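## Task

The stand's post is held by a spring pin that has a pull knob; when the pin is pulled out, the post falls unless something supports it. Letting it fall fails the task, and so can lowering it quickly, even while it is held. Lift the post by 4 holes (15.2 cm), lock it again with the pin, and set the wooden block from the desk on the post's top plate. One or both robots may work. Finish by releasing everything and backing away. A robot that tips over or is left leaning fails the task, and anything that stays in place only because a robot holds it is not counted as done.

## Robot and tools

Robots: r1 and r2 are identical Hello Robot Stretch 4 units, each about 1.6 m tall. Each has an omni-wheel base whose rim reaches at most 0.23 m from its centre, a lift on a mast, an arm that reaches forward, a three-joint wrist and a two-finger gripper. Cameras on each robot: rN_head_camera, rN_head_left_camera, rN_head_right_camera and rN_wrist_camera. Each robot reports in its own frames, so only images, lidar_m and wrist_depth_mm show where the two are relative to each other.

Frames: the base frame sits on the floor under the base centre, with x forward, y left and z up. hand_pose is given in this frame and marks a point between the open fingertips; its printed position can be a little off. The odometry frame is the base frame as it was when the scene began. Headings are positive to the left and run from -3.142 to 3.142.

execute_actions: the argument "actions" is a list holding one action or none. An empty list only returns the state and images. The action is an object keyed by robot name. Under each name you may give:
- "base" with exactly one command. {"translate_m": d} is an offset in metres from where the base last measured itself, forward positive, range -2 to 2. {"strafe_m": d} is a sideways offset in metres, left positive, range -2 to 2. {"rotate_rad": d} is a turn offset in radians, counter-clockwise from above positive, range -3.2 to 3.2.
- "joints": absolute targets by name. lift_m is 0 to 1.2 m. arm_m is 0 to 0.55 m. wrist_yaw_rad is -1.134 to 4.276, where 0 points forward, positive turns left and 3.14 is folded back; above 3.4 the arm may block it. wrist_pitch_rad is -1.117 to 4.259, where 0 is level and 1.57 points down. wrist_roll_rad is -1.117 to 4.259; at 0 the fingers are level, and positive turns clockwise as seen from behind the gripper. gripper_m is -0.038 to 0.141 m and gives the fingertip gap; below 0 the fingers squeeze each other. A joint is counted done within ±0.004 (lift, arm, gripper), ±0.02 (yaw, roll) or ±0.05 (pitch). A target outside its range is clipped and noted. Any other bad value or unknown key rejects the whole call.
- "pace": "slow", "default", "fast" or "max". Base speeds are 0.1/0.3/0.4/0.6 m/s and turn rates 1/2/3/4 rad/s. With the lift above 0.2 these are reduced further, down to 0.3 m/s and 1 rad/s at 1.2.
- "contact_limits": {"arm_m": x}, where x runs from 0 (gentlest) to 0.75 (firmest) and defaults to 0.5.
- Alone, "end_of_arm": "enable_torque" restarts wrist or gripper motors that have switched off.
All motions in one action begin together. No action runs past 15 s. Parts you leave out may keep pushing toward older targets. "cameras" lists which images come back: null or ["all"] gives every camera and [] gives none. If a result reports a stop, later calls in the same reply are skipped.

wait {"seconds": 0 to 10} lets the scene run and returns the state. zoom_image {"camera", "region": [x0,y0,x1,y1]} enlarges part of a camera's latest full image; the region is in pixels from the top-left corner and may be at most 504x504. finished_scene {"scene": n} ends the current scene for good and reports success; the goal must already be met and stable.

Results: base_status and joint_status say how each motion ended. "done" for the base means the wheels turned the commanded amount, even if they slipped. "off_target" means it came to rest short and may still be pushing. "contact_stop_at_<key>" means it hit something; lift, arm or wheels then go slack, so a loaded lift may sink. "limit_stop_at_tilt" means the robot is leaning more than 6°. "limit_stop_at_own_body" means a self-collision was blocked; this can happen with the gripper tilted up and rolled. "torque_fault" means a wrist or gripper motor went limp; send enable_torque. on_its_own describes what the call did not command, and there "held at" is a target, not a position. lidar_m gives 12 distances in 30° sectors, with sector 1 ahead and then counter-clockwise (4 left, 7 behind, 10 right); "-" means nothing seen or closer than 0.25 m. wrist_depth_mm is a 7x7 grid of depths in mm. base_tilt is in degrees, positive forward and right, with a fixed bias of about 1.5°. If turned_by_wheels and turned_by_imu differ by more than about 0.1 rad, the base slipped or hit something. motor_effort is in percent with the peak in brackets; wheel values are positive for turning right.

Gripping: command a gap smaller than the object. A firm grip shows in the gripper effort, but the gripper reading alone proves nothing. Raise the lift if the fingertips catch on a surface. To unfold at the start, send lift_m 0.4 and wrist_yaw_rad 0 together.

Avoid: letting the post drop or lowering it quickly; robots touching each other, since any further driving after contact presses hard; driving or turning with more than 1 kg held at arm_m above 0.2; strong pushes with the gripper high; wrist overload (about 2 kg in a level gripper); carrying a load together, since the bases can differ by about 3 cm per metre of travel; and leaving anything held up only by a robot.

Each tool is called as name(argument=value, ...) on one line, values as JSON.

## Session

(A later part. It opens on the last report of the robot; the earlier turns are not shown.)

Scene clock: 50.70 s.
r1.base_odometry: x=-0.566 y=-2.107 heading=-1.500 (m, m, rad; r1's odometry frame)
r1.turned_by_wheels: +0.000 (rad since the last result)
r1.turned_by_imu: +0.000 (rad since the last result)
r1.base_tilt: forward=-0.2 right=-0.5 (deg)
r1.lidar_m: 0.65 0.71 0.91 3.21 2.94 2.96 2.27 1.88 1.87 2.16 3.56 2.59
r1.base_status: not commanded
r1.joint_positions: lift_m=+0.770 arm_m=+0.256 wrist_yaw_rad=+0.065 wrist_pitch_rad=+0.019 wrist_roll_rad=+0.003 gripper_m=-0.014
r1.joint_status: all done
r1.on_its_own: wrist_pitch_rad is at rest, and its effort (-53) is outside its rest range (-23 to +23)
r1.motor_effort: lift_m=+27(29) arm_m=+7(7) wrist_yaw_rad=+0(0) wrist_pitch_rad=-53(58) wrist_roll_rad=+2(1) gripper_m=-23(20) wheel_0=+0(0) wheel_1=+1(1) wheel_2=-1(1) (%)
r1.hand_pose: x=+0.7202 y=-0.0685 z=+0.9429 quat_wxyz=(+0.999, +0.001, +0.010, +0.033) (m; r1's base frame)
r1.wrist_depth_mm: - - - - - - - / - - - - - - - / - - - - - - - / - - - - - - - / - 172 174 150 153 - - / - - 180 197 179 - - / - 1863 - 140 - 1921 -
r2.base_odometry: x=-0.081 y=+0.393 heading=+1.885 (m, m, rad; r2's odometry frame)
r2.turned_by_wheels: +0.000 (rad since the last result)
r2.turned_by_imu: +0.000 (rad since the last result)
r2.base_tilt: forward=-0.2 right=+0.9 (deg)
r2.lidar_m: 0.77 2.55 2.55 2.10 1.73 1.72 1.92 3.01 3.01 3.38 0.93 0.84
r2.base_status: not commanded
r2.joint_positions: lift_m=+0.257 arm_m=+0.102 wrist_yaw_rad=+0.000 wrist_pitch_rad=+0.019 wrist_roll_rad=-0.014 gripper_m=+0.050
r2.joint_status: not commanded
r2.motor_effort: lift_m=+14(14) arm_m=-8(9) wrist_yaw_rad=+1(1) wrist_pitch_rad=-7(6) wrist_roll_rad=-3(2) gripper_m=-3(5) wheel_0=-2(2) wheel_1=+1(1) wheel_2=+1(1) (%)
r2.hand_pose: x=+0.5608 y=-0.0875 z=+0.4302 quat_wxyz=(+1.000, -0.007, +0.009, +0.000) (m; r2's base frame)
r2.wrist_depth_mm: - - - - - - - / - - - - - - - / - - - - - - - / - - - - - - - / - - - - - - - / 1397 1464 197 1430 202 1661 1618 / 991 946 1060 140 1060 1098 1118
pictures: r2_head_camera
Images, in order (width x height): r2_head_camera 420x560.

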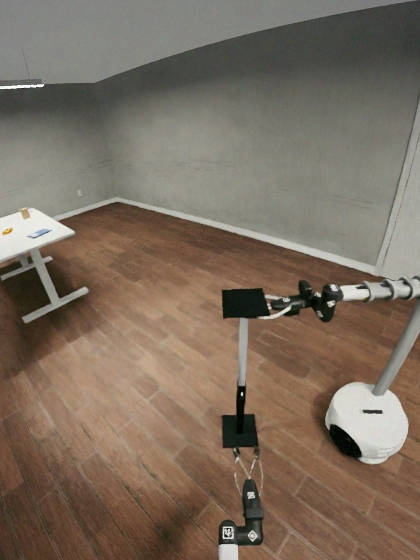

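execute_actions(actions=[{"r1":{"joints":{"lift_m":0.7735},"pace":"slow"}}], cameras=["r2_head_camera","r2_wrist_camera"])

zoom_image(camera="r2_head_camera", region=[200, 340, 290, 440])

Scene clock: 51.70 s.
r1.base_odometry: x=-0.566 y=-2.107 heading=-1.500 (m, m, rad; r1's odometry frame)
r1.turned_by_wheels: +0.000 (rad since the last result)
r1.turned_by_imu: +0.000 (rad since the last result)
r1.base_tilt: forward=+0.0 right=-0.3 (deg)
r1.lidar_m: 0.67 0.66 0.91 3.19 2.96 2.93 2.29 1.88 1.84 2.16 3.60 2.60
r1.base_status: not commanded
r1.joint_positions: lift_m=+0.773 arm_m=+0.256 wrist_yaw_rad=+0.065 wrist_pitch_rad=+0.019 wrist_roll_rad=+0.003 gripper_m=-0.014
r1.joint_status: all done
r1.on_its_own: wrist_pitch_rad is at rest, and its effort (-53) is outside its rest range (-23 to +23)
r1.motor_effort: lift_m=+27(26) arm_m=+7(7) wrist_yaw_rad=+0(0) wrist_pitch_rad=-53(59) wrist_roll_rad=+1(2) gripper_m=-24(25) wheel_0=+0(1) wheel_1=+1(1) wheel_2=-1(1) (%)
r1.hand_pose: x=+0.7202 y=-0.0685 z=+0.9454 quat_wxyz=(+0.999, +0.001, +0.010, +0.033) (m; r1's base frame)
r1.wrist_depth_mm: - - - - - - - / - - - - - - - / - - - - - - - / - - - - - - - / - 172 174 150 153 - - / - - 181 198 179 - - / - 1863 - 140 - 1863 -
r2.base_odometry: x=-0.081 y=+0.393 heading=+1.885 (m, m, rad; r2's odometry frame)
r2.turned_by_wheels: +0.000 (rad since the last result)
r2.turned_by_imu: +0.000 (rad since the last result)
r2.base_tilt: forward=-0.2 right=+0.6 (deg)
r2.lidar_m: 0.77 2.53 2.56 2.06 1.73 1.72 1.91 3.00 3.02 3.39 0.93 0.83
r2.base_status: not commanded
r2.joint_positions: lift_m=+0.257 arm_m=+0.102 wrist_yaw_rad=+0.000 wrist_pitch_rad=+0.019 wrist_roll_rad=-0.014 gripper_m=+0.050
r2.joint_status: not commanded
r2.motor_effort: lift_m=+15(14) arm_m=-8(8) wrist_yaw_rad=+1(0) wrist_pitch_rad=-6(7) wrist_roll_rad=-2(1) gripper_m=-5(3) wheel_0=-2(2) wheel_1=+1(1) wheel_2=+1(1) (%)
r2.hand_pose: x=+0.5608 y=-0.0875 z=+0.4302 quat_wxyz=(+1.000, -0.007, +0.009, +0.000) (m; r2's base frame)
r2.wrist_depth_mm: - - - - - - - / - - - - - - - / - - - - - - - / - - - - - - - / - - - - - - - / 1397 1499 197 1430 202 1618 1661 / 991 946 1060 140 1060 1078 1138
pictures: r2_head_camera, r2_wrist_camera
camera_calibration (this result's frames):
r2_wrist_camera: T_world_to_cam=[[0.0332479, -0.998389, 0.045985, -0.125282], [0.00778705, -0.0457503, -0.998923, 0.489414], [0.999417, 0.0335701, 0.0062534, -0.335474], [0, 0, 0, 1]] pos_world=[0.335632, -0.0914273, 0.496746]
Images, in order (width x height): r2_head_camera 420x560, r2_wrist_camera 616x392.

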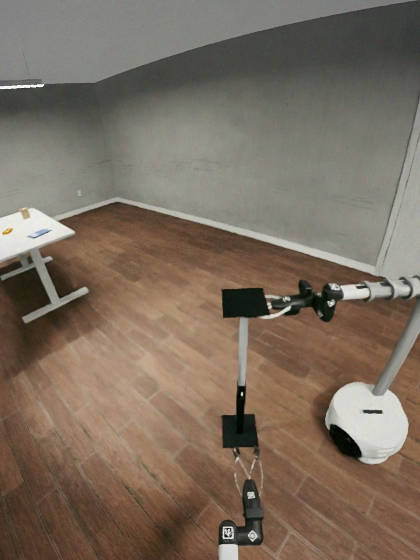

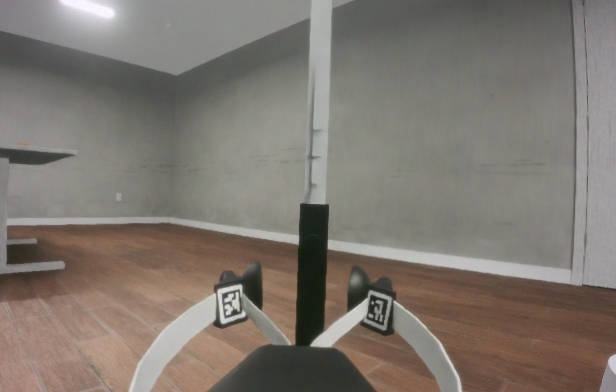

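Region (200, 340, 290, 440) of r2_head_camera's 420x560 image, scaled by 5.040, with more detail than that image has; it fills the left 454 columns of this view, and the rest is white.

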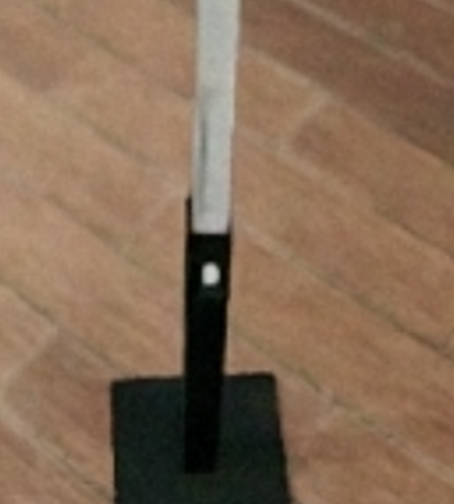

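execute_actions(actions=[{"r1":{"joints":{"lift_m":0.7765},"pace":"slow"}}], cameras=["r2_head_camera"])

zoom_image(camera="r2_head_camera", region=[200, 340, 290, 440])

Scene clock: 55.23 s.
r1.base_odometry: x=-0.566 y=-2.107 heading=-1.500 (m, m, rad; r1's odometry frame)
r1.turned_by_wheels: +0.000 (rad since the last result)
r1.turned_by_imu: +0.000 (rad since the last result)
r1.base_tilt: forward=-0.2 right=-0.4 (deg)
r1.lidar_m: 0.66 0.67 0.92 3.20 2.95 2.94 2.27 1.87 1.86 2.17 3.56 2.59
r1.base_status: not commanded
r1.joint_positions: lift_m=+0.776 arm_m=+0.256 wrist_yaw_rad=+0.065 wrist_pitch_rad=+0.020 wrist_roll_rad=+0.003 gripper_m=-0.014
r1.joint_status: all done
r1.on_its_own: wrist_pitch_rad is at rest, and its effort (-55) is outside its rest range (-23 to +23)
r1.motor_effort: lift_m=+27(23) arm_m=+7(7) wrist_yaw_rad=+1(2) wrist_pitch_rad=-55(58) wrist_roll_rad=+1(1) gripper_m=-22(23) wheel_0=+0(0) wheel_1=+1(1) wheel_2=-1(1) (%)
r1.hand_pose: x=+0.7202 y=-0.0686 z=+0.9482 quat_wxyz=(+0.999, +0.001, +0.010, +0.032) (m; r1's base frame)
r1.wrist_depth_mm: - - - - - - - / - - - - - - - / - - - - - - - / - - - - - - - / - 174 175 152 155 - - / - - 182 198 181 - - / - 1808 - 141 - 1921 -
r2.base_odometry: x=-0.081 y=+0.393 heading=+1.885 (m, m, rad; r2's odometry frame)
r2.turned_by_wheels: +0.000 (rad since the last result)
r2.turned_by_imu: -0.001 (rad since the last result)
r2.base_tilt: forward=-0.2 right=+0.6 (deg)
r2.lidar_m: 0.76 2.54 2.56 2.09 1.72 1.70 1.92 3.04 3.03 3.40 0.92 0.84
r2.base_status: not commanded
r2.joint_positions: lift_m=+0.257 arm_m=+0.102 wrist_yaw_rad=+0.000 wrist_pitch_rad=+0.019 wrist_roll_rad=-0.014 gripper_m=+0.050
r2.joint_status: not commanded
r2.motor_effort: lift_m=+14(14) arm_m=-8(8) wrist_yaw_rad=+2(1) wrist_pitch_rad=-7(6) wrist_roll_rad=-1(1) gripper_m=-4(5) wheel_0=-2(2) wheel_1=+1(1) wheel_2=+1(1) (%)
r2.hand_pose: x=+0.5608 y=-0.0875 z=+0.4302 quat_wxyz=(+1.000, -0.007, +0.009, +0.000) (m; r2's base frame)
r2.wrist_depth_mm: - - - - - - - / - - - - - - - / - - - - - - - / - - - - - - - / - - - - - - - / 1366 1464 198 1464 202 1661 1661 / 991 931 1078 140 1042 1078 1098
pictures: r2_head_camera
Images, in order (width x height): r2_head_camera 420x560.

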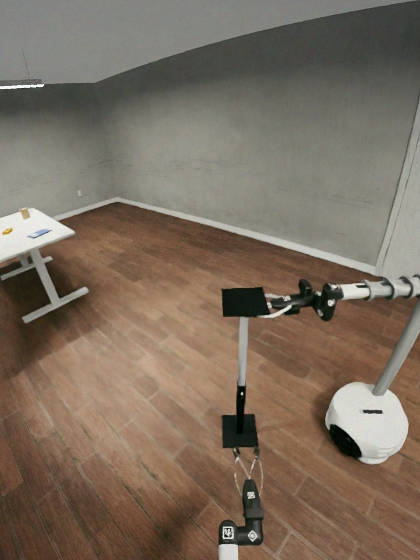

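Region (200, 340, 290, 440) of r2_head_camera's 420x560 image, scaled by 5.040, with more detail than that image has; it fills the left 454 columns of this view, and the rest is white.

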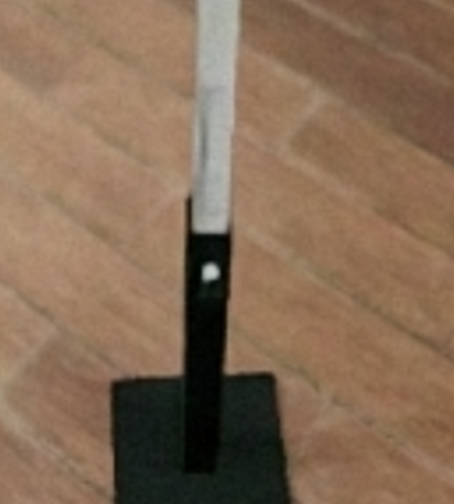

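execute_actions(actions=[{"r1":{"joints":{"lift_m":0.767},"pace":"slow"},"r2":{"base":{"translate_m":-0.15},"joints":{"arm_m":0.0}}}], cameras=["r1_wrist_camera"])

Scene clock: 59.23 s.
r1.base_odometry: x=-0.566 y=-2.107 heading=-1.500 (m, m, rad; r1's odometry frame)
r1.turned_by_wheels: +0.000 (rad since the last result)
r1.turned_by_imu: +0.000 (rad since the last result)
r1.base_tilt: forward=-0.2 right=-0.3 (deg)
r1.lidar_m: 0.67 0.81 0.97 3.21 2.93 2.95 2.28 1.85 1.87 2.14 3.57 2.59
r1.base_status: not commanded
r1.joint_positions: lift_m=+0.767 arm_m=+0.256 wrist_yaw_rad=+0.064 wrist_pitch_rad=+0.011 wrist_roll_rad=+0.003 gripper_m=-0.014
r1.joint_status: all done
r1.on_its_own: wrist_pitch_rad is at rest, and its effort (-31) is outside its rest range (-23 to +23)
r1.motor_effort: lift_m=+17(28) arm_m=+7(7) wrist_yaw_rad=+2(3) wrist_pitch_rad=-31(56) wrist_roll_rad=+1(2) gripper_m=-21(22) wheel_0=+0(0) wheel_1=+1(1) wheel_2=-1(1) (%)
r1.hand_pose: x=+0.7202 y=-0.0688 z=+0.9421 quat_wxyz=(+0.999, +0.001, +0.006, +0.032) (m; r1's base frame)
r1.wrist_depth_mm: - - - - - - - / - - - - - - - / - - - - - - - / - - - - - - - / - - 171 177 146 - - / - - 180 198 179 - - / - 1983 - 141 - 1983 -
r2.base_odometry: x=-0.035 y=+0.250 heading=+1.884 (m, m, rad; r2's odometry frame)
r2.turned_by_wheels: -0.001 (rad since the last result)
r2.turned_by_imu: -0.001 (rad since the last result)
r2.base_tilt: forward=-0.3 right=+0.4 (deg)
r2.lidar_m: 0.91 2.65 3.71 1.96 1.61 1.60 1.80 2.89 2.92 3.24 1.09 0.98
r2.base_status: done
r2.joint_positions: lift_m=+0.257 arm_m=+0.003 wrist_yaw_rad=+0.000 wrist_pitch_rad=+0.019 wrist_roll_rad=-0.014 gripper_m=+0.050
r2.joint_status: all done
joint sent to its limit — the command would take r2.arm_m past its lower limit, so that joint was sent only as far as its limit.
r2.motor_effort: lift_m=+15(14) arm_m=-8(11) wrist_yaw_rad=+1(1) wrist_pitch_rad=-7(7) wrist_roll_rad=+1(1) gripper_m=-3(4) wheel_0=-4(10) wheel_1=-5(9) wheel_2=+0(11) (%)
r2.hand_pose: x=+0.4619 y=-0.0874 z=+0.4302 quat_wxyz=(+1.000, -0.007, +0.009, +0.000) (m; r2's base frame)
r2.wrist_depth_mm: - - - - - - - / - - - - - - - / - - - - - - - / - - - - - - - / - - - - - - - / 1397 1499 198 1464 202 1708 1661 / 1008 946 1060 140 1060 1098 699
pictures: r1_wrist_camera
camera_calibration (this result's frames):
r1_wrist_camera: T_world_to_cam=[[0.0686764, -0.997233, 0.02847, -0.147386], [0.00544067, -0.0281626, -0.999589, 0.994007], [0.997624, 0.068803, 0.00349151, -0.491147], [0, 0, 0, 1]] pos_world=[0.494694, -0.085192, 0.999509]
Images, in order (width x height): r1_wrist_camera 616x392.

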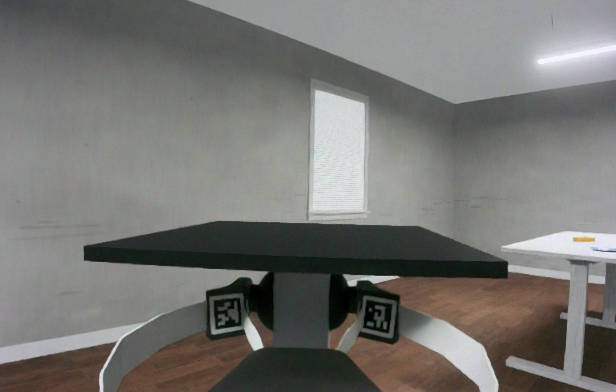

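execute_actions(actions=[{"r1":{"joints":{"lift_m":0.761},"pace":"slow"}}], cameras=["r2_head_camera"])

zoom_image(camera="r2_head_camera", region=[190, 300, 290, 420])

Scene clock: 60.20 s.
r1.base_odometry: x=-0.566 y=-2.107 heading=-1.500 (m, m, rad; r1's odometry frame)
r1.turned_by_wheels: +0.000 (rad since the last result)
r1.turned_by_imu: +0.000 (rad since the last result)
r1.base_tilt: forward=-0.1 right=-0.3 (deg)
r1.lidar_m: 0.67 0.81 0.96 3.21 2.97 2.96 2.28 1.87 1.87 2.15 3.58 2.60
r1.base_status: not commanded
r1.joint_positions: lift_m=+0.761 arm_m=+0.256 wrist_yaw_rad=+0.064 wrist_pitch_rad=+0.004 wrist_roll_rad=+0.003 gripper_m=-0.014
r1.joint_status: all done
r1.motor_effort: lift_m=+15(17) arm_m=+7(6) wrist_yaw_rad=+4(4) wrist_pitch_rad=-7(29) wrist_roll_rad=+2(1) gripper_m=-21(23) wheel_0=+0(0) wheel_1=+1(1) wheel_2=-1(1) (%)
r1.hand_pose: x=+0.7202 y=-0.0689 z=+0.9385 quat_wxyz=(+0.999, +0.002, +0.002, +0.032) (m; r1's base frame)
r1.wrist_depth_mm: - - - - - - - / - - - - - - - / - - - - - - - / - - - - - - - / - - 162 170 176 - - / - - 179 197 180 - - / - 1983 - 141 - - -
r2.base_odometry: x=-0.035 y=+0.250 heading=+1.884 (m, m, rad; r2's odometry frame)
r2.turned_by_wheels: +0.000 (rad since the last result)
r2.turned_by_imu: +0.000 (rad since the last result)
r2.base_tilt: forward=+0.0 right=+0.7 (deg)
r2.lidar_m: 0.91 2.66 3.67 1.97 1.62 1.58 1.77 2.87 2.91 3.28 1.07 0.98
r2.base_status: not commanded
r2.joint_positions: lift_m=+0.257 arm_m=+0.003 wrist_yaw_rad=+0.000 wrist_pitch_rad=+0.019 wrist_roll_rad=-0.014 gripper_m=+0.050
r2.joint_status: not commanded
r2.motor_effort: lift_m=+15(15) arm_m=-8(8) wrist_yaw_rad=+0(1) wrist_pitch_rad=-6(6) wrist_roll_rad=+0(3) gripper_m=-5(4) wheel_0=-4(4) wheel_1=-5(5) wheel_2=+0(0) (%)
r2.hand_pose: x=+0.4619 y=-0.0874 z=+0.4302 quat_wxyz=(+1.000, -0.007, +0.009, +0.000) (m; r2's base frame)
r2.wrist_depth_mm: - - - - - - - / - - - - - - - / - - - - - - - / - - - - - - - / - - - - - - - / 1397 1499 196 1499 202 1618 1661 / 991 946 1078 140 1060 1118 707
pictures: r2_head_camera
Images, in order (width x height): r2_head_camera 420x560.

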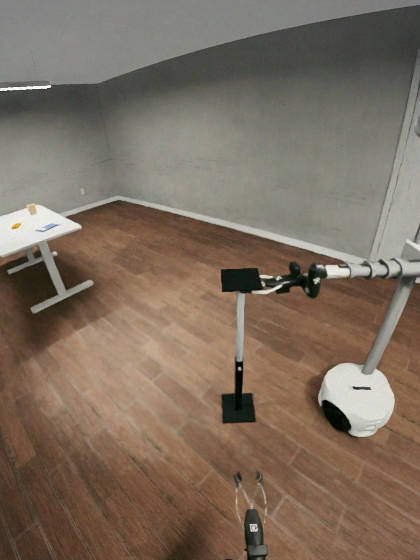

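Region (190, 300, 290, 420) of r2_head_camera's 420x560 image, scaled by 4.200, with more detail than that image has.

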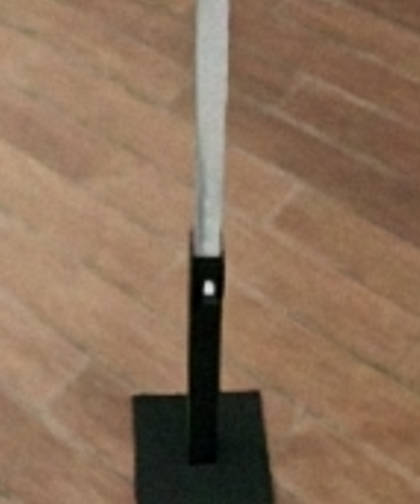

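execute_actions(actions=[{"r1":{"joints":{"gripper_m":0.09}}}], cameras=[])

execute_actions(actions=[{"r1":{"joints":{"arm_m":0.002,"wrist_yaw_rad":0},"pace":"fast"}}], cameras=[])

execute_actions(actions=[{"r1":{"base":{"rotate_rad":-0.77},"joints":{"lift_m":0.3},"pace":"fast"}}], cameras=["r1_head_camera"])

Scene clock: 62.63 s.
r1.base_odometry: x=-0.566 y=-2.107 heading=-1.501 (m, m, rad; r1's odometry frame)
r1.turned_by_wheels: +0.000 (rad since the last result)
r1.turned_by_imu: +0.000 (rad since the last result)
r1.base_tilt: forward=-0.2 right=-0.5 (deg)
r1.lidar_m: 0.67 0.82 1.00 3.19 2.95 2.95 2.29 1.87 1.85 2.18 3.58 2.59
r1.base_status: not commanded
r1.joint_positions: lift_m=+0.761 arm_m=+0.256 wrist_yaw_rad=+0.065 wrist_pitch_rad=+0.003 wrist_roll_rad=+0.003 gripper_m=+0.090
r1.joint_status: all done
r1.motor_effort: lift_m=+15(15) arm_m=+7(7) wrist_yaw_rad=+1(11) wrist_pitch_rad=-8(8) wrist_roll_rad=+1(2) gripper_m=+0(20) wheel_0=+0(0) wheel_1=+1(1) wheel_2=-2(4) (%)
r1.hand_pose: x=+0.7203 y=-0.0686 z=+0.9386 quat_wxyz=(+0.999, +0.002, +0.002, +0.032) (m; r1's base frame)
r1.wrist_depth_mm: - - - - - - - / - - - - - - - / - - - - - - - / - - - - - - - / - - 163 172 178 - - / - - 194 197 197 - - / - - - 133 - - -
r2.base_odometry: x=-0.035 y=+0.250 heading=+1.884 (m, m, rad; r2's odometry frame)
r2.turned_by_wheels: +0.000 (rad since the last result)
r2.turned_by_imu: -0.001 (rad since the last result)
r2.base_tilt: forward=-0.1 right=+0.6 (deg)
r2.lidar_m: 0.91 2.64 3.69 1.97 1.61 1.60 1.78 2.89 2.92 3.28 1.07 0.98
r2.base_status: not commanded
r2.joint_positions: lift_m=+0.257 arm_m=+0.003 wrist_yaw_rad=+0.000 wrist_pitch_rad=+0.019 wrist_roll_rad=-0.014 gripper_m=+0.050
r2.joint_status: not commanded
r2.motor_effort: lift_m=+14(14) arm_m=-8(8) wrist_yaw_rad=+2(1) wrist_pitch_rad=-5(7) wrist_roll_rad=-3(1) gripper_m=-3(3) wheel_0=-4(4) wheel_1=-5(5) wheel_2=+0(0) (%)
r2.hand_pose: x=+0.4619 y=-0.0874 z=+0.4302 quat_wxyz=(+1.000, -0.007, +0.009, +0.000) (m; r2's base frame)
r2.wrist_depth_mm: - - - - - - - / - - - - - - - / - - - - - - - / - - - - - - - / - - - - - - - / 1366 1464 197 1499 202 1661 1661 / 991 931 1098 140 1042 1098 691
pictures: none
No camera images: the call's "cameras" was empty. Leave "cameras" out to get every camera's image.

Scene clock: 64.23 s.
r1.base_odometry: x=-0.566 y=-2.107 heading=-1.500 (m, m, rad; r1's odometry frame)
r1.turned_by_wheels: +0.000 (rad since the last result)
r1.turned_by_imu: +0.000 (rad since the last result)
r1.base_tilt: forward=-0.3 right=-0.4 (deg)
r1.lidar_m: 0.60 0.81 0.98 3.22 2.93 2.95 2.28 1.88 1.87 2.15 3.58 2.60
r1.base_status: not commanded
r1.joint_positions: lift_m=+0.761 arm_m=+0.003 wrist_yaw_rad=+0.000 wrist_pitch_rad=+0.003 wrist_roll_rad=+0.003 gripper_m=+0.090
r1.joint_status: all done
r1.motor_effort: lift_m=+15(15) arm_m=-7(8) wrist_yaw_rad=+1(2) wrist_pitch_rad=-6(8) wrist_roll_rad=+1(1) gripper_m=-2(0) wheel_0=+0(0) wheel_1=+1(1) wheel_2=-1(2) (%)
r1.hand_pose: x=+0.4626 y=-0.0875 z=+0.9387 quat_wxyz=(+1.000, +0.002, +0.001, +0.000) (m; r1's base frame)
r1.wrist_depth_mm: - - - - - - - / - - - - - - - / - - - - - - - / - - - - - - - / - - - - - - - / - - 194 - 196 - - / - - - 133 - - -
r2.base_odometry: x=-0.035 y=+0.250 heading=+1.884 (m, m, rad; r2's odometry frame)
r2.turned_by_wheels: +0.000 (rad since the last result)
r2.turned_by_imu: +0.000 (rad since the last result)
r2.base_tilt: forward=-0.3 right=+0.6 (deg)
r2.lidar_m: 0.92 2.65 3.68 1.93 1.61 1.61 1.81 2.91 2.91 3.25 1.07 1.00
r2.base_status: not commanded
r2.joint_positions: lift_m=+0.257 arm_m=+0.003 wrist_yaw_rad=+0.000 wrist_pitch_rad=+0.019 wrist_roll_rad=-0.014 gripper_m=+0.050
r2.joint_status: not commanded
r2.motor_effort: lift_m=+14(14) arm_m=-8(8) wrist_yaw_rad=-1(2) wrist_pitch_rad=-6(7) wrist_roll_rad=-1(2) gripper_m=-3(5) wheel_0=-4(4) wheel_1=-5(5) wheel_2=+0(0) (%)
r2.hand_pose: x=+0.4619 y=-0.0874 z=+0.4302 quat_wxyz=(+1.000, -0.007, +0.009, +0.000) (m; r2's base frame)
r2.wrist_depth_mm: - - - - - - - / - - - - - - - / - - - - - - - / - - - - - - - / - - - - - - - / 1397 1464 196 1430 203 1661 1708 / 991 946 1078 140 1042 1098 707
pictures: none
No camera images: the call's "cameras" was empty. Leave "cameras" out to get every camera's image.

Scene clock: 66.47 s.
r1.base_odometry: x=-0.566 y=-2.107 heading=-2.270 (m, m, rad; r1's odometry frame)
r1.turned_by_wheels: -0.770 (rad since the last result)
r1.turned_by_imu: -0.761 (rad since the last result)
r1.base_tilt: forward=-0.1 right=-0.4 (deg)
r1.lidar_m: 2.59 0.60 2.93 0.86 2.94 3.10 2.97 2.77 1.97 1.86 1.96 2.65
r1.base_status: done
r1.joint_positions: lift_m=+0.300 arm_m=+0.003 wrist_yaw_rad=+0.000 wrist_pitch_rad=+0.003 wrist_roll_rad=+0.003 gripper_m=+0.090
r1.joint_status: all done
r1.motor_effort: lift_m=+15(16) arm_m=-7(7) wrist_yaw_rad=+0(0) wrist_pitch_rad=-5(7) wrist_roll_rad=+1(1) gripper_m=-1(2) wheel_0=+1(6) wheel_1=-1(6) wheel_2=+0(6) (%)
r1.hand_pose: x=+0.4626 y=-0.0874 z=+0.4776 quat_wxyz=(+1.000, +0.002, +0.001, +0.000) (m; r1's base frame)
r1.wrist_depth_mm: - - - - - - - / - - - - - - - / - - - - - - - / - - - - - - - / - - - - - - - / 1618 1661 193 1808 196 1756 1863 / 1160 1098 1229 133 1182 1138 1255
r2.base_odometry: x=-0.035 y=+0.250 heading=+1.884 (m, m, rad; r2's odometry frame)
r2.turned_by_wheels: +0.000 (rad since the last result)
r2.turned_by_imu: +0.000 (rad since the last result)
r2.base_tilt: forward=-0.3 right=+0.7 (deg)
r2.lidar_m: 0.91 2.67 3.72 1.95 1.62 1.60 1.79 2.89 2.91 3.27 1.08 1.03
r2.base_status: not commanded
r2.joint_positions: lift_m=+0.257 arm_m=+0.003 wrist_yaw_rad=+0.000 wrist_pitch_rad=+0.019 wrist_roll_rad=-0.014 gripper_m=+0.050
r2.joint_status: not commanded
r2.motor_effort: lift_m=+14(14) arm_m=-8(8) wrist_yaw_rad=+2(0) wrist_pitch_rad=-6(6) wrist_roll_rad=-2(1) gripper_m=-4(4) wheel_0=-4(4) wheel_1=-5(5) wheel_2=+0(0) (%)
r2.hand_pose: x=+0.4619 y=-0.0874 z=+0.4302 quat_wxyz=(+1.000, -0.007, +0.009, +0.000) (m; r2's base frame)
r2.wrist_depth_mm: - - - - - - - / - - - - - - - / - - - - - - - / - - - - - - 820 / - - - - - - - / 1366 1499 198 1499 203 1708 1661 / 991 960 1078 140 1060 1078 715
pictures: r1_head_camera
Images, in order (width x height): r1_head_camera 420x560.

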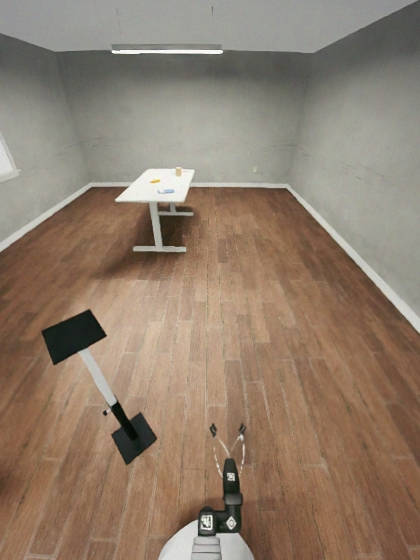

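execute_actions(actions=[{"r1":{"base":{"rotate_rad":-0.07},"joints":{"lift_m":0.25},"pace":"fast"}}], cameras=[])

execute_actions(actions=[{"r1":{"base":{"translate_m":2.0},"pace":"max"}}], cameras=["r1_head_camera"])

Scene clock: 68.50 s.
r1.base_odometry: x=-0.566 y=-2.107 heading=-2.340 (m, m, rad; r1's odometry frame)
r1.turned_by_wheels: -0.070 (rad since the last result)
r1.turned_by_imu: -0.069 (rad since the last result)
r1.base_tilt: forward=-0.2 right=-0.4 (deg)
r1.lidar_m: 2.62 0.60 0.60 0.82 1.20 3.17 2.94 2.97 1.99 1.83 1.90 2.50
r1.base_status: done
r1.joint_positions: lift_m=+0.250 arm_m=+0.003 wrist_yaw_rad=+0.000 wrist_pitch_rad=+0.003 wrist_roll_rad=+0.003 gripper_m=+0.090
r1.joint_status: all done
r1.motor_effort: lift_m=+16(17) arm_m=-7(7) wrist_yaw_rad=+1(0) wrist_pitch_rad=-6(4) wrist_roll_rad=+2(2) gripper_m=-2(0) wheel_0=+1(5) wheel_1=-1(5) wheel_2=+0(6) (%)
r1.hand_pose: x=+0.4626 y=-0.0874 z=+0.4276 quat_wxyz=(+1.000, +0.002, +0.001, +0.000) (m; r1's base frame)
r1.wrist_depth_mm: - - - - - - - / - - - - - - - / - - - - - - - / - - - - - - - / - - - - - - - / 1499 1537 195 1618 196 1661 1618 / 1042 1008 1098 133 1060 1060 1118
r2.base_odometry: x=-0.035 y=+0.250 heading=+1.884 (m, m, rad; r2's odometry frame)
r2.turned_by_wheels: +0.000 (rad since the last result)
r2.turned_by_imu: +0.000 (rad since the last result)
r2.base_tilt: forward=-0.1 right=+0.6 (deg)
r2.lidar_m: 0.92 2.66 3.70 1.97 1.61 1.59 1.78 2.89 2.92 3.27 1.05 1.02
r2.base_status: not commanded
r2.joint_positions: lift_m=+0.257 arm_m=+0.003 wrist_yaw_rad=+0.000 wrist_pitch_rad=+0.019 wrist_roll_rad=-0.014 gripper_m=+0.050
r2.joint_status: not commanded
r2.motor_effort: lift_m=+14(15) arm_m=-8(8) wrist_yaw_rad=+1(0) wrist_pitch_rad=-6(7) wrist_roll_rad=+0(0) gripper_m=-4(3) wheel_0=-4(4) wheel_1=-5(5) wheel_2=+0(0) (%)
r2.hand_pose: x=+0.4619 y=-0.0874 z=+0.4302 quat_wxyz=(+1.000, -0.007, +0.009, +0.000) (m; r2's base frame)
r2.wrist_depth_mm: - - - - - - - / - - - - - - - / - - - - - - - / - - - - - - - / - - - - - - - / 1397 1464 198 1499 202 1661 1708 / 991 960 1078 140 1078 1098 723
pictures: none
No camera images: the call's "cameras" was empty. Leave "cameras" out to get every camera's image.

Scene clock: 73.47 s.
r1.base_odometry: x=-1.958 y=-3.544 heading=-2.341 (m, m, rad; r1's odometry frame)
r1.turned_by_wheels: +0.000 (rad since the last result)
r1.turned_by_imu: -0.005 (rad since the last result)
r1.base_tilt: forward=-0.2 right=-0.2 (deg)
r1.lidar_m: 3.79 0.75 0.81 2.98 3.06 1.43 - 2.69 1.85 1.69 1.73 2.26
r1.base_status: done
r1.joint_positions: lift_m=+0.250 arm_m=+0.003 wrist_yaw_rad=+0.000 wrist_pitch_rad=+0.003 wrist_roll_rad=+0.003 gripper_m=+0.090
r1.joint_status: not commanded
r1.motor_effort: lift_m=+16(16) arm_m=-7(7) wrist_yaw_rad=+1(0) wrist_pitch_rad=-6(6) wrist_roll_rad=+1(1) gripper_m=+0(3) wheel_0=-1(6) wheel_1=+0(7) wheel_2=+0(12) (%)
r1.hand_pose: x=+0.4626 y=-0.0874 z=+0.4276 quat_wxyz=(+1.000, +0.002, +0.001, +0.000) (m; r1's base frame)
r1.wrist_depth_mm: - - - - - - - / - - - - - - - / 1281 1808 - - - - - / - - - - - - - / - - - - - - - / 1464 1576 193 1708 196 1618 1618 / 1042 1008 1098 133 1078 1060 1138
r2.base_odometry: x=-0.035 y=+0.250 heading=+1.884 (m, m, rad; r2's odometry frame)
r2.turned_by_wheels: +0.000 (rad since the last result)
r2.turned_by_imu: -0.001 (rad since the last result)
r2.base_tilt: forward=-0.1 right=+0.6 (deg)
r2.lidar_m: 0.93 2.27 3.70 1.94 1.61 1.60 1.78 2.91 2.93 3.25 3.07 3.09
r2.base_status: not commanded
r2.joint_positions: lift_m=+0.257 arm_m=+0.003 wrist_yaw_rad=+0.000 wrist_pitch_rad=+0.019 wrist_roll_rad=-0.014 gripper_m=+0.050
r2.joint_status: not commanded
r2.motor_effort: lift_m=+14(15) arm_m=-8(8) wrist_yaw_rad=-2(0) wrist_pitch_rad=-6(6) wrist_roll_rad=-2(1) gripper_m=-2(6) wheel_0=-4(4) wheel_1=-5(5) wheel_2=+0(0) (%)
r2.hand_pose: x=+0.4619 y=-0.0874 z=+0.4302 quat_wxyz=(+1.000, -0.007, +0.009, +0.000) (m; r2's base frame)
r2.wrist_depth_mm: - - - - - - - / - - - - - - - / - - - - - - - / - - - - - - - / - - - - - - - / 1397 1464 197 1464 202 1661 1661 / 991 946 1078 140 1060 1078 1138
pictures: r1_head_camera
Images, in order (width x height): r1_head_camera 420x560.

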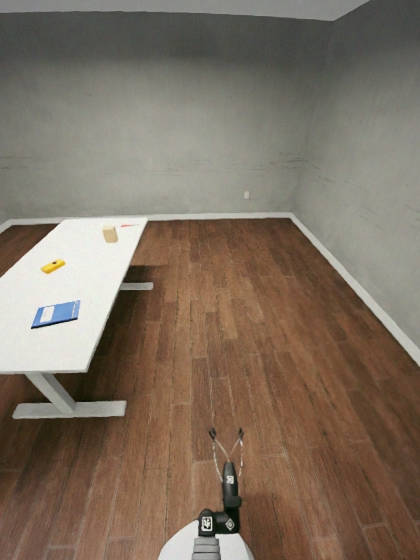

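zoom_image(camera="r1_head_camera", region=[60, 200, 170, 290])

Region (60, 200, 170, 290) of r1_head_camera's 420x560 image, scaled by 4.582, with more detail than that image has; it fills the top 412 rows of this view, and the rest is white.

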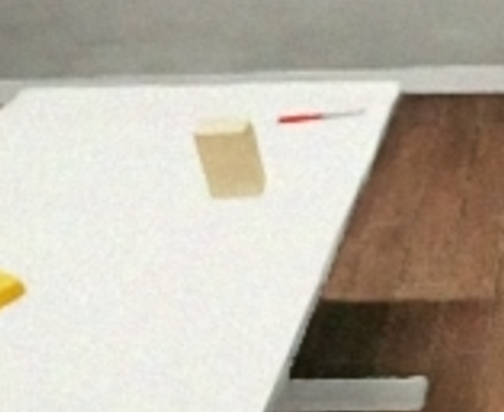

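execute_actions(actions=[{"r1":{"base":{"translate_m":1.45},"joints":{"lift_m":0.63,"gripper_m":0.14},"pace":"max"}}], cameras=[])

execute_actions(actions=[{"r1":{"base":{"rotate_rad":1.5},"pace":"fast"}}], cameras=["r1_head_camera","r1_wrist_camera"])

Scene clock: 78.80 s.
r1.base_odometry: x=-2.967 y=-4.585 heading=-2.341 (m, m, rad; r1's odometry frame)
r1.turned_by_wheels: +0.000 (rad since the last result)
r1.turned_by_imu: -0.004 (rad since the last result)
r1.base_tilt: forward=-0.1 right=-0.3 (deg)
r1.lidar_m: 2.35 0.83 0.57 0.51 0.56 0.72 - 2.53 1.69 1.56 1.62 2.06
r1.base_status: done
r1.joint_positions: lift_m=+0.630 arm_m=+0.003 wrist_yaw_rad=+0.000 wrist_pitch_rad=+0.003 wrist_roll_rad=+0.003 gripper_m=+0.140
r1.joint_status: all done
r1.motor_effort: lift_m=+21(26) arm_m=-7(7) wrist_yaw_rad=+0(1) wrist_pitch_rad=-6(6) wrist_roll_rad=+1(1) gripper_m=+2(2) wheel_0=-2(8) wheel_1=-1(7) wheel_2=+1(12) (%)
r1.hand_pose: x=+0.4626 y=-0.0874 z=+0.8072 quat_wxyz=(+1.000, +0.002, +0.001, +0.000) (m; r1's base frame)
r1.wrist_depth_mm: - - - - - - 1921 / - - - - - - 1983 / - - - - - - 1921 / - - - - - - 1863 / - - - - - - 1808 / - 201 - - - - 1863 / 1808 1863 - 132 - 1863 1863
r2.base_odometry: x=-0.035 y=+0.250 heading=+1.884 (m, m, rad; r2's odometry frame)
r2.turned_by_wheels: +0.000 (rad since the last result)
r2.turned_by_imu: -0.001 (rad since the last result)
r2.base_tilt: forward=-0.2 right=+0.6 (deg)
r2.lidar_m: 0.89 2.67 3.69 1.97 1.59 1.61 1.78 2.87 2.91 3.25 3.09 3.09
r2.base_status: not commanded
r2.joint_positions: lift_m=+0.257 arm_m=+0.003 wrist_yaw_rad=+0.000 wrist_pitch_rad=+0.019 wrist_roll_rad=-0.014 gripper_m=+0.050
r2.joint_status: not commanded
r2.motor_effort: lift_m=+15(14) arm_m=-8(8) wrist_yaw_rad=+0(3) wrist_pitch_rad=-7(6) wrist_roll_rad=-1(1) gripper_m=-2(4) wheel_0=-4(4) wheel_1=-5(5) wheel_2=+0(0) (%)
r2.hand_pose: x=+0.4619 y=-0.0874 z=+0.4302 quat_wxyz=(+1.000, -0.007, +0.009, +0.000) (m; r2's base frame)
r2.wrist_depth_mm: - - - - - - - / - - - - - - - / - - - - - - - / - - - - - - - / - - - - - - - / 1397 1464 197 1464 202 1661 1618 / 1008 960 1060 140 1060 1118 1118
pictures: none
No camera images: the call's "cameras" was empty. Leave "cameras" out to get every camera's image.

Scene clock: 80.60 s.
r1.base_odometry: x=-2.967 y=-4.585 heading=-0.841 (m, m, rad; r1's odometry frame)
r1.turned_by_wheels: +1.500 (rad since the last result)
r1.turned_by_imu: +1.482 (rad since the last result)
r1.base_tilt: forward=-0.1 right=-0.3 (deg)
r1.lidar_m: 0.53 0.54 0.69 2.91 2.78 1.76 1.58 1.59 1.96 2.36 2.37 0.60
r1.base_status: done
r1.joint_positions: lift_m=+0.630 arm_m=+0.003 wrist_yaw_rad=+0.000 wrist_pitch_rad=+0.003 wrist_roll_rad=+0.003 gripper_m=+0.140
r1.joint_status: not commanded
r1.motor_effort: lift_m=+21(21) arm_m=-6(7) wrist_yaw_rad=-1(1) wrist_pitch_rad=-6(5) wrist_roll_rad=+1(1) gripper_m=+0(2) wheel_0=-1(6) wheel_1=+0(5) wheel_2=+2(8) (%)
r1.hand_pose: x=+0.4626 y=-0.0874 z=+0.8072 quat_wxyz=(+1.000, +0.002, +0.001, +0.000) (m; r1's base frame)
r1.wrist_depth_mm: - - - - - - - / - - - - - - - / - - - - - - - / - - - - - - - / 866 759 976 707 1025 - - / 430 201 418 477 397 394 469 / 307 317 325 132 355 368 1060
r2.base_odometry: x=-0.035 y=+0.250 heading=+1.884 (m, m, rad; r2's odometry frame)
r2.turned_by_wheels: +0.000 (rad since the last result)
r2.turned_by_imu: +0.000 (rad since the last result)
r2.base_tilt: forward=-0.1 right=+0.7 (deg)
r2.lidar_m: 0.90 2.66 3.68 1.96 1.61 1.60 1.79 2.90 2.92 3.26 3.09 3.09
r2.base_status: not commanded
r2.joint_positions: lift_m=+0.257 arm_m=+0.003 wrist_yaw_rad=+0.000 wrist_pitch_rad=+0.019 wrist_roll_rad=-0.014 gripper_m=+0.050
r2.joint_status: not commanded
r2.motor_effort: lift_m=+15(14) arm_m=-8(8) wrist_yaw_rad=+1(1) wrist_pitch_rad=-6(6) wrist_roll_rad=-4(2) gripper_m=-3(5) wheel_0=-4(4) wheel_1=-5(5) wheel_2=+0(0) (%)
r2.hand_pose: x=+0.4619 y=-0.0874 z=+0.4302 quat_wxyz=(+1.000, -0.007, +0.009, +0.000) (m; r2's base frame)
r2.wrist_depth_mm: - - - - - - - / - - - - - - - / - - - - - - - / - - - - - - - / - - - - - - - / 1397 1499 197 1464 202 1661 1661 / 991 946 1078 140 1060 1118 1118
pictures: r1_head_camera, r1_wrist_camera
camera_calibration (this result's frames):
r1_wrist_camera: T_world_to_cam=[[0.00459802, -0.999585, 0.0284544, -0.114961], [0.0120931, -0.028397, -0.999524, 0.856949], [0.999916, 0.00493993, 0.0119575, -0.245879], [0, 0, 0, 1]] pos_world=[0.236024, -0.0893636, 0.862752]
Images, in order (width x height): r1_head_camera 420x560, r1_wrist_camera 616x392.

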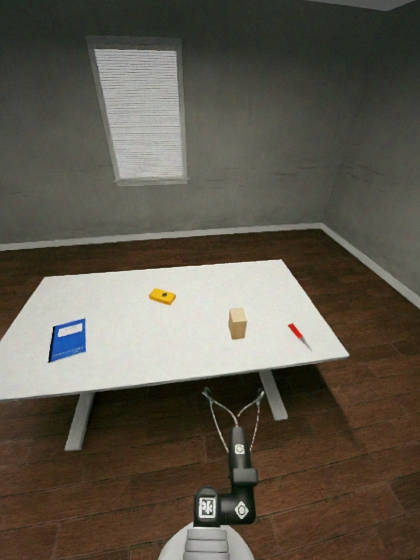

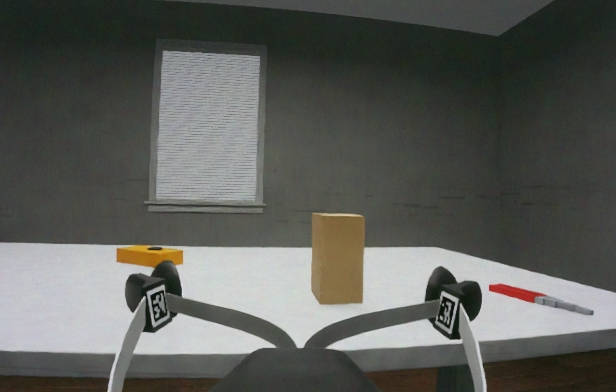

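execute_actions(actions=[{"r1":{"base":{"strafe_m":-0.082},"joints":{"lift_m":0.607,"wrist_yaw_rad":0.15,"arm_m":0.17},"pace":"fast"}}], cameras=["r1_head_camera","r1_wrist_camera"])

Scene clock: 82.97 s.
r1.base_odometry: x=-3.028 y=-4.640 heading=-0.840 (m, m, rad; r1's odometry frame)
r1.turned_by_wheels: +0.000 (rad since the last result)
r1.turned_by_imu: +0.000 (rad since the last result)
r1.base_tilt: forward=-0.2 right=-0.3 (deg)
r1.lidar_m: 0.56 0.55 0.70 2.91 2.75 1.74 1.56 1.59 1.92 2.25 2.28 0.62
r1.base_status: done
r1.joint_positions: lift_m=+0.607 arm_m=+0.169 wrist_yaw_rad=+0.150 wrist_pitch_rad=+0.003 wrist_roll_rad=+0.003 gripper_m=+0.140
r1.joint_status: all done
r1.motor_effort: lift_m=+15(22) arm_m=+7(8) wrist_yaw_rad=+0(6) wrist_pitch_rad=-4(6) wrist_roll_rad=+1(2) gripper_m=+1(1) wheel_0=+0(10) wheel_1=+1(8) wheel_2=+2(0) (%)
r1.hand_pose: x=+0.6380 y=-0.0433 z=+0.7847 quat_wxyz=(+0.997, +0.001, +0.001, +0.075) (m; r1's base frame)
r1.wrist_depth_mm: - - - - - - - / - - - - - - - / - - - - - - - / - - - - - - - / 715 615 798 325 854 866 - / 355 202 345 320 319 320 389 / 248 243 267 132 274 255 259
r2.base_odometry: x=-0.035 y=+0.250 heading=+1.884 (m, m, rad; r2's odometry frame)
r2.turned_by_wheels: +0.000 (rad since the last result)
r2.turned_by_imu: -0.001 (rad since the last result)
r2.base_tilt: forward=-0.1 right=+0.7 (deg)
r2.lidar_m: 0.91 2.65 3.71 1.97 1.60 1.59 1.78 2.89 2.92 3.27 3.11 3.09
r2.base_status: not commanded
r2.joint_positions: lift_m=+0.257 arm_m=+0.003 wrist_yaw_rad=+0.000 wrist_pitch_rad=+0.019 wrist_roll_rad=-0.014 gripper_m=+0.050
r2.joint_status: not commanded
r2.motor_effort: lift_m=+14(14) arm_m=-8(8) wrist_yaw_rad=+2(0) wrist_pitch_rad=-7(7) wrist_roll_rad=-1(1) gripper_m=-1(5) wheel_0=-4(4) wheel_1=-5(5) wheel_2=+0(0) (%)
r2.hand_pose: x=+0.4619 y=-0.0874 z=+0.4302 quat_wxyz=(+1.000, -0.007, +0.009, +0.000) (m; r2's base frame)
r2.wrist_depth_mm: - - - - - - - / - - - - - - - / - - - - - - - / - - - - - - - / - - - - - - - / 1397 1499 197 1464 202 1661 1661 / 991 960 1078 140 1078 1098 1138
pictures: r1_head_camera, r1_wrist_camera
camera_calibration (this result's frames):
r1_wrist_camera: T_world_to_cam=[[0.15384, -0.987686, 0.0284429, -0.165769], [0.016317, -0.0262423, -0.999522, 0.830933], [0.987961, 0.15423, 0.012079, -0.40726], [0, 0, 0, 1]] pos_world=[0.4143, -0.0791109, 0.84017]
Images, in order (width x height): r1_head_camera 420x560, r1_wrist_camera 616x392.

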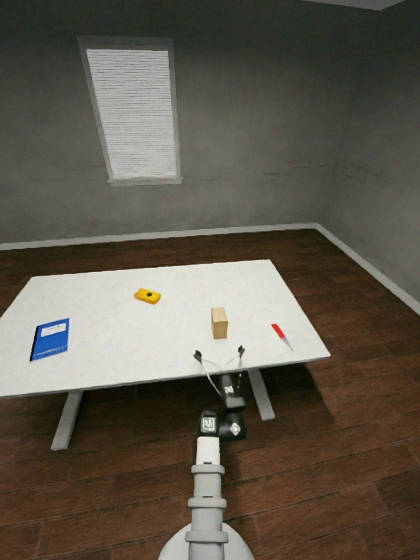

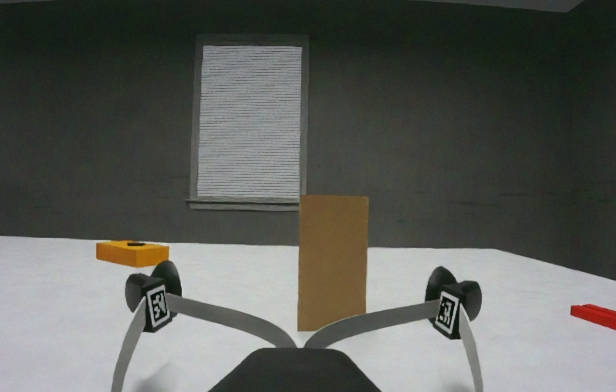

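execute_actions(actions=[{"r1":{"joints":{"arm_m":0.304},"contact_limits":{"arm_m":0.2},"pace":"fast"}}], cameras=[])

execute_actions(actions=[{"r1":{"joints":{"gripper_m":0.025}}}], cameras=["r1_wrist_camera"])

execute_actions(actions=[{"r1":{"joints":{"lift_m":0.66}}}], cameras=["r1_wrist_camera","r1_head_camera"])

Scene clock: 84.97 s.
r1.base_odometry: x=-3.028 y=-4.640 heading=-0.840 (m, m, rad; r1's odometry frame)
r1.turned_by_wheels: +0.000 (rad since the last result)
r1.turned_by_imu: +0.000 (rad since the last result)
r1.base_tilt: forward=-0.1 right=-0.4 (deg)
r1.lidar_m: 0.55 0.55 0.66 2.91 2.79 1.76 1.56 1.57 1.94 2.27 2.28 0.62
r1.base_status: not commanded
r1.joint_positions: lift_m=+0.607 arm_m=+0.303 wrist_yaw_rad=+0.150 wrist_pitch_rad=+0.003 wrist_roll_rad=+0.003 gripper_m=+0.140
r1.joint_status: all done
r1.motor_effort: lift_m=+16(16) arm_m=+7(6) wrist_yaw_rad=+0(1) wrist_pitch_rad=-8(5) wrist_roll_rad=+1(1) gripper_m=+0(2) wheel_0=+0(0) wheel_1=+1(1) wheel_2=+2(2) (%)
r1.contact_limits: arm_m 0.2
r1.hand_pose: x=+0.7720 y=-0.0433 z=+0.7847 quat_wxyz=(+0.997, +0.001, +0.001, +0.075) (m; r1's base frame)
r1.wrist_depth_mm: - - - - - - - / - - - - - - - / - - - - - - - / - - - 190 - - - / 530 759 778 189 - - - / 351 202 315 189 212 319 389 / 247 241 264 132 254 253 256
r2.base_odometry: x=-0.035 y=+0.250 heading=+1.884 (m, m, rad; r2's odometry frame)
r2.turned_by_wheels: +0.000 (rad since the last result)
r2.turned_by_imu: +0.000 (rad since the last result)
r2.base_tilt: forward=-0.1 right=+0.7 (deg)
r2.lidar_m: 0.90 2.66 3.71 1.93 1.60 1.60 1.77 2.90 2.92 3.25 3.09 3.08
r2.base_status: not commanded
r2.joint_positions: lift_m=+0.257 arm_m=+0.003 wrist_yaw_rad=+0.000 wrist_pitch_rad=+0.019 wrist_roll_rad=-0.014 gripper_m=+0.050
r2.joint_status: not commanded
r2.motor_effort: lift_m=+15(14) arm_m=-8(8) wrist_yaw_rad=-1(1) wrist_pitch_rad=-7(6) wrist_roll_rad=-2(1) gripper_m=-3(2) wheel_0=-4(4) wheel_1=-5(5) wheel_2=+0(0) (%)
r2.hand_pose: x=+0.4619 y=-0.0874 z=+0.4302 quat_wxyz=(+1.000, -0.007, +0.009, +0.000) (m; r2's base frame)
r2.wrist_depth_mm: - - - - - - - / - - - - - - - / - - - - - - - / - - - - - - - / - - - - - - - / 1366 1430 198 1464 202 1661 1618 / 1008 946 1098 140 1042 1098 1118
pictures: none
No camera images: the call's "cameras" was empty. Leave "cameras" out to get every camera's image.

Scene clock: 87.10 s.
r1.base_odometry: x=-3.028 y=-4.640 heading=-0.840 (m, m, rad; r1's odometry frame)
r1.turned_by_wheels: +0.000 (rad since the last result)
r1.turned_by_imu: +0.000 (rad since the last result)
r1.base_tilt: forward=-0.1 right=-0.4 (deg)
r1.lidar_m: 0.54 0.56 0.72 2.93 2.77 1.74 1.56 1.58 1.94 2.25 2.28 0.59
r1.base_status: not commanded
r1.joint_positions: lift_m=+0.607 arm_m=+0.303 wrist_yaw_rad=+0.150 wrist_pitch_rad=+0.003 wrist_roll_rad=+0.003 gripper_m=+0.025
r1.joint_status: all done
r1.motor_effort: lift_m=+16(16) arm_m=+7(7) wrist_yaw_rad=+0(2) wrist_pitch_rad=-7(6) wrist_roll_rad=+2(1) gripper_m=-18(18) wheel_0=+0(0) wheel_1=+1(1) wheel_2=+2(2) (%)
r1.hand_pose: x=+0.7720 y=-0.0433 z=+0.7847 quat_wxyz=(+0.997, +0.001, +0.001, +0.075) (m; r1's base frame)
r1.wrist_depth_mm: - - - - - - - / - - - - - - - / - - - - - - - / - - - 179 - - - / 521 759 647 178 - - - / 351 366 179 178 181 392 387 / 245 228 249 132 253 233 256
r2.base_odometry: x=-0.035 y=+0.250 heading=+1.884 (m, m, rad; r2's odometry frame)
r2.turned_by_wheels: +0.000 (rad since the last result)
r2.turned_by_imu: +0.000 (rad since the last result)
r2.base_tilt: forward=-0.1 right=+0.6 (deg)
r2.lidar_m: 0.91 2.64 3.70 1.94 1.60 1.58 1.82 2.88 2.91 3.27 3.10 3.05
r2.base_status: not commanded
r2.joint_positions: lift_m=+0.257 arm_m=+0.003 wrist_yaw_rad=+0.000 wrist_pitch_rad=+0.019 wrist_roll_rad=-0.014 gripper_m=+0.050
r2.joint_status: not commanded
r2.motor_effort: lift_m=+14(15) arm_m=-9(8) wrist_yaw_rad=+2(1) wrist_pitch_rad=-6(6) wrist_roll_rad=-1(0) gripper_m=-4(5) wheel_0=-4(4) wheel_1=-5(5) wheel_2=+0(0) (%)
r2.hand_pose: x=+0.4619 y=-0.0874 z=+0.4302 quat_wxyz=(+1.000, -0.007, +0.009, +0.000) (m; r2's base frame)
r2.wrist_depth_mm: - - - - - - - / - - - - - - - / - - - - - - - / - - - - - - - / - - - - - - - / 1366 1464 198 1464 202 1661 1618 / 991 960 1098 140 1060 1098 1118
pictures: r1_wrist_camera
camera_calibration (this result's frames):
r1_wrist_camera: T_world_to_cam=[[0.153748, -0.987701, 0.0284421, -0.186339], [0.0163483, -0.0262376, -0.999522, 0.828731], [0.987975, 0.15414, 0.0121132, -0.539672], [0, 0, 0, 1]] pos_world=[0.548283, -0.079118, 0.840172]
Images, in order (width x height): r1_wrist_camera 616x392.

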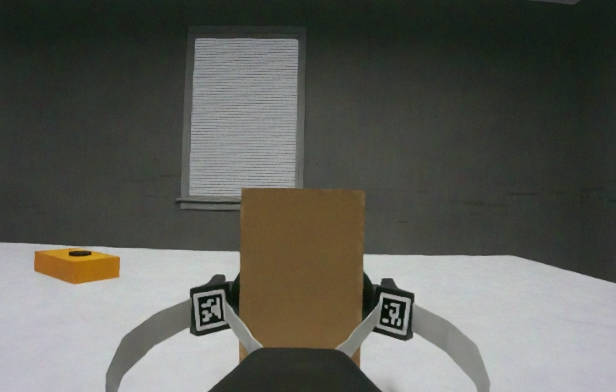

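Scene clock: 88.23 s.
r1.base_odometry: x=-3.028 y=-4.640 heading=-0.840 (m, m, rad; r1's odometry frame)
r1.turned_by_wheels: +0.000 (rad since the last result)
r1.turned_by_imu: +0.000 (rad since the last result)
r1.base_tilt: forward=-0.2 right=-0.3 (deg)
r1.lidar_m: 0.55 0.56 0.71 2.94 2.78 1.74 1.56 1.57 1.92 2.27 2.29 0.62
r1.base_status: not commanded
r1.joint_positions: lift_m=+0.660 arm_m=+0.303 wrist_yaw_rad=+0.150 wrist_pitch_rad=+0.007 wrist_roll_rad=+0.003 gripper_m=+0.025
r1.joint_status: all done
r1.motor_effort: lift_m=+23(24) arm_m=+7(7) wrist_yaw_rad=+0(0) wrist_pitch_rad=-16(16) wrist_roll_rad=+1(2) gripper_m=-18(18) wheel_0=+0(0) wheel_1=+1(1) wheel_2=+2(2) (%)
r1.hand_pose: x=+0.7720 y=-0.0433 z=+0.8360 quat_wxyz=(+0.997, +0.001, +0.003, +0.075) (m; r1's base frame)
r1.wrist_depth_mm: - - - - - - - / - - - - - - - / - - - - - - - / - - - 179 - - - / - - - 179 - - - / 455 492 179 178 181 564 539 / 351 324 355 132 362 334 379
r2.base_odometry: x=-0.035 y=+0.250 heading=+1.884 (m, m, rad; r2's odometry frame)
r2.turned_by_wheels: +0.000 (rad since the last result)
r2.turned_by_imu: +0.000 (rad since the last result)
r2.base_tilt: forward=-0.2 right=+0.7 (deg)
r2.lidar_m: 0.91 2.65 3.69 1.93 1.61 1.59 1.78 2.90 2.92 3.24 3.09 3.09
r2.base_status: not commanded
r2.joint_positions: lift_m=+0.257 arm_m=+0.003 wrist_yaw_rad=+0.000 wrist_pitch_rad=+0.019 wrist_roll_rad=-0.014 gripper_m=+0.050
r2.joint_status: not commanded
r2.motor_effort: lift_m=+14(14) arm_m=-8(8) wrist_yaw_rad=+0(1) wrist_pitch_rad=-7(5) wrist_roll_rad=-1(1) gripper_m=-3(4) wheel_0=-4(4) wheel_1=-5(5) wheel_2=+0(0) (%)
r2.hand_pose: x=+0.4619 y=-0.0874 z=+0.4302 quat_wxyz=(+1.000, -0.007, +0.009, +0.000) (m; r2's base frame)
r2.wrist_depth_mm: - - - - - - - / - - - - - - - / - - - - - - - / - - - - - - - / - - - - - - - / 1430 1464 197 1464 202 1661 1661 / 991 946 1098 140 1060 1098 1138
pictures: r1_head_camera, r1_wrist_camera
camera_calibration (this result's frames):
r1_wrist_camera: T_world_to_cam=[[0.153869, -0.987682, 0.0284249, -0.187872], [0.0124771, -0.026823, -0.999562, 0.882977], [0.988013, 0.154156, 0.00819615, -0.537046], [0, 0, 0, 1]] pos_world=[0.548499, -0.0790853, 0.892333]
Images, in order (width x height): r1_head_camera 420x560, r1_wrist_camera 616x392.

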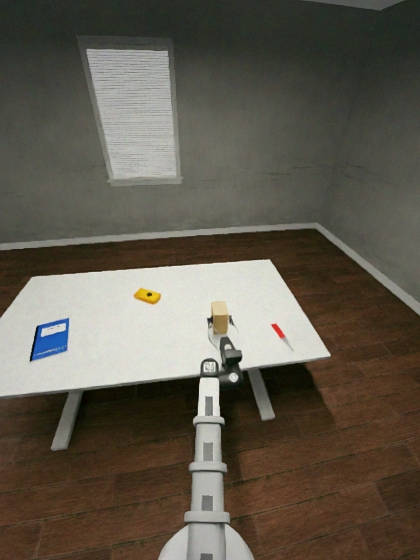

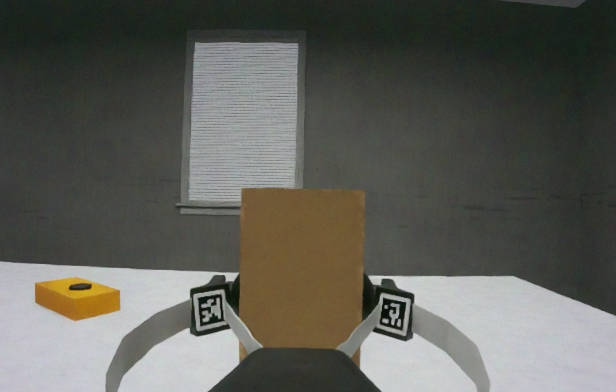

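execute_actions(actions=[], cameras=["r1_head_camera","r1_wrist_camera","r2_head_camera"])

Scene clock: 90.17 s.
r1.base_odometry: x=-3.028 y=-4.640 heading=-0.840 (m, m, rad; r1's odometry frame)
r1.turned_by_wheels: +0.000 (rad since the last result)
r1.turned_by_imu: +0.000 (rad since the last result)
r1.base_tilt: forward=-0.2 right=-0.4 (deg)
r1.lidar_m: 0.54 0.55 0.70 2.94 2.78 1.75 1.58 1.59 1.91 2.26 2.28 0.60
r1.base_status: not commanded
r1.joint_positions: lift_m=+0.660 arm_m=+0.303 wrist_yaw_rad=+0.150 wrist_pitch_rad=+0.007 wrist_roll_rad=+0.003 gripper_m=+0.025
r1.joint_status: all done
r1.motor_effort: lift_m=+23(24) arm_m=+7(7) wrist_yaw_rad=+0(0) wrist_pitch_rad=-15(16) wrist_roll_rad=+1(2) gripper_m=-19(18) wheel_0=+0(0) wheel_1=+1(1) wheel_2=+2(2) (%)
r1.hand_pose: x=+0.7720 y=-0.0433 z=+0.8360 quat_wxyz=(+0.997, +0.001, +0.003, +0.075) (m; r1's base frame)
r1.wrist_depth_mm: - - - - - - - / - - - - - - - / - - - - - - - / - - - 180 - - - / - - - 178 - - - / 462 488 179 178 181 554 549 / 353 324 355 132 362 334 377
r2.base_odometry: x=-0.035 y=+0.250 heading=+1.884 (m, m, rad; r2's odometry frame)
r2.turned_by_wheels: +0.000 (rad since the last result)
r2.turned_by_imu: +0.000 (rad since the last result)
r2.base_tilt: forward=-0.2 right=+0.7 (deg)
r2.lidar_m: 0.91 2.65 3.70 1.96 1.61 1.61 1.79 2.90 2.93 3.26 3.11 3.11
r2.base_status: not commanded
r2.joint_positions: lift_m=+0.257 arm_m=+0.003 wrist_yaw_rad=+0.000 wrist_pitch_rad=+0.019 wrist_roll_rad=-0.014 gripper_m=+0.050
r2.joint_status: not commanded
r2.motor_effort: lift_m=+14(14) arm_m=-8(8) wrist_yaw_rad=+2(1) wrist_pitch_rad=-6(5) wrist_roll_rad=-2(1) gripper_m=-2(4) wheel_0=-4(4) wheel_1=-5(5) wheel_2=+0(0) (%)
r2.hand_pose: x=+0.4619 y=-0.0874 z=+0.4302 quat_wxyz=(+1.000, -0.007, +0.009, +0.000) (m; r2's base frame)
r2.wrist_depth_mm: - - - - - - - / - - - - - - - / - - - - - - - / - - - - - - - / - - - - - - - / 1397 1464 198 1430 202 1618 1661 / 991 946 1098 140 1060 1078 1098
pictures: r1_head_camera, r1_wrist_camera, r2_head_camera
camera_calibration (this result's frames):
r1_wrist_camera: T_world_to_cam=[[0.153869, -0.987682, 0.0284249, -0.187872], [0.0124771, -0.026823, -0.999562, 0.882977], [0.988013, 0.154156, 0.00819621, -0.537046], [0, 0, 0, 1]] pos_world=[0.548499, -0.0790853, 0.892333]
Images, in order (width x height): r1_head_camera 420x560, r1_wrist_camera 616x392, r2_head_camera 420x560.

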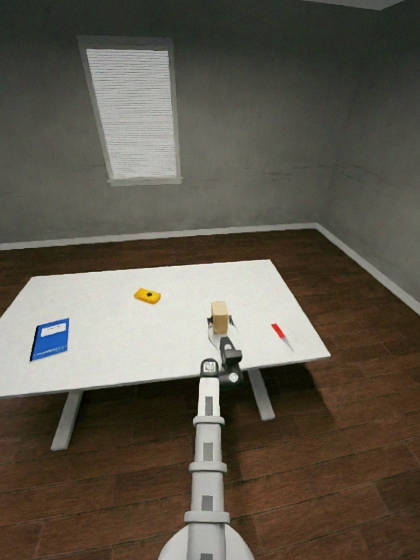

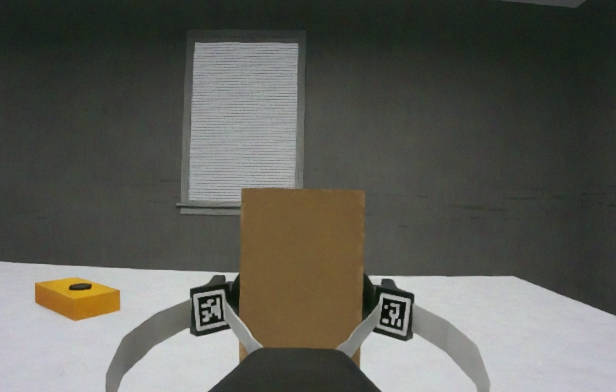

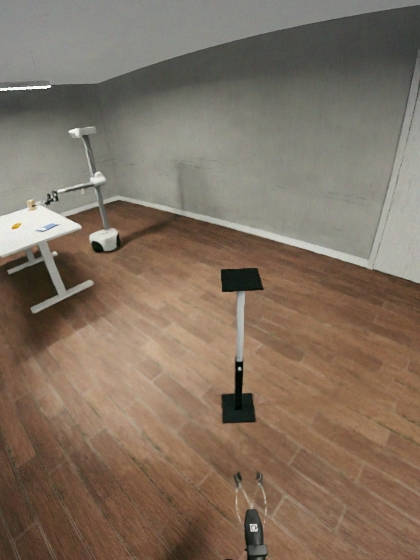

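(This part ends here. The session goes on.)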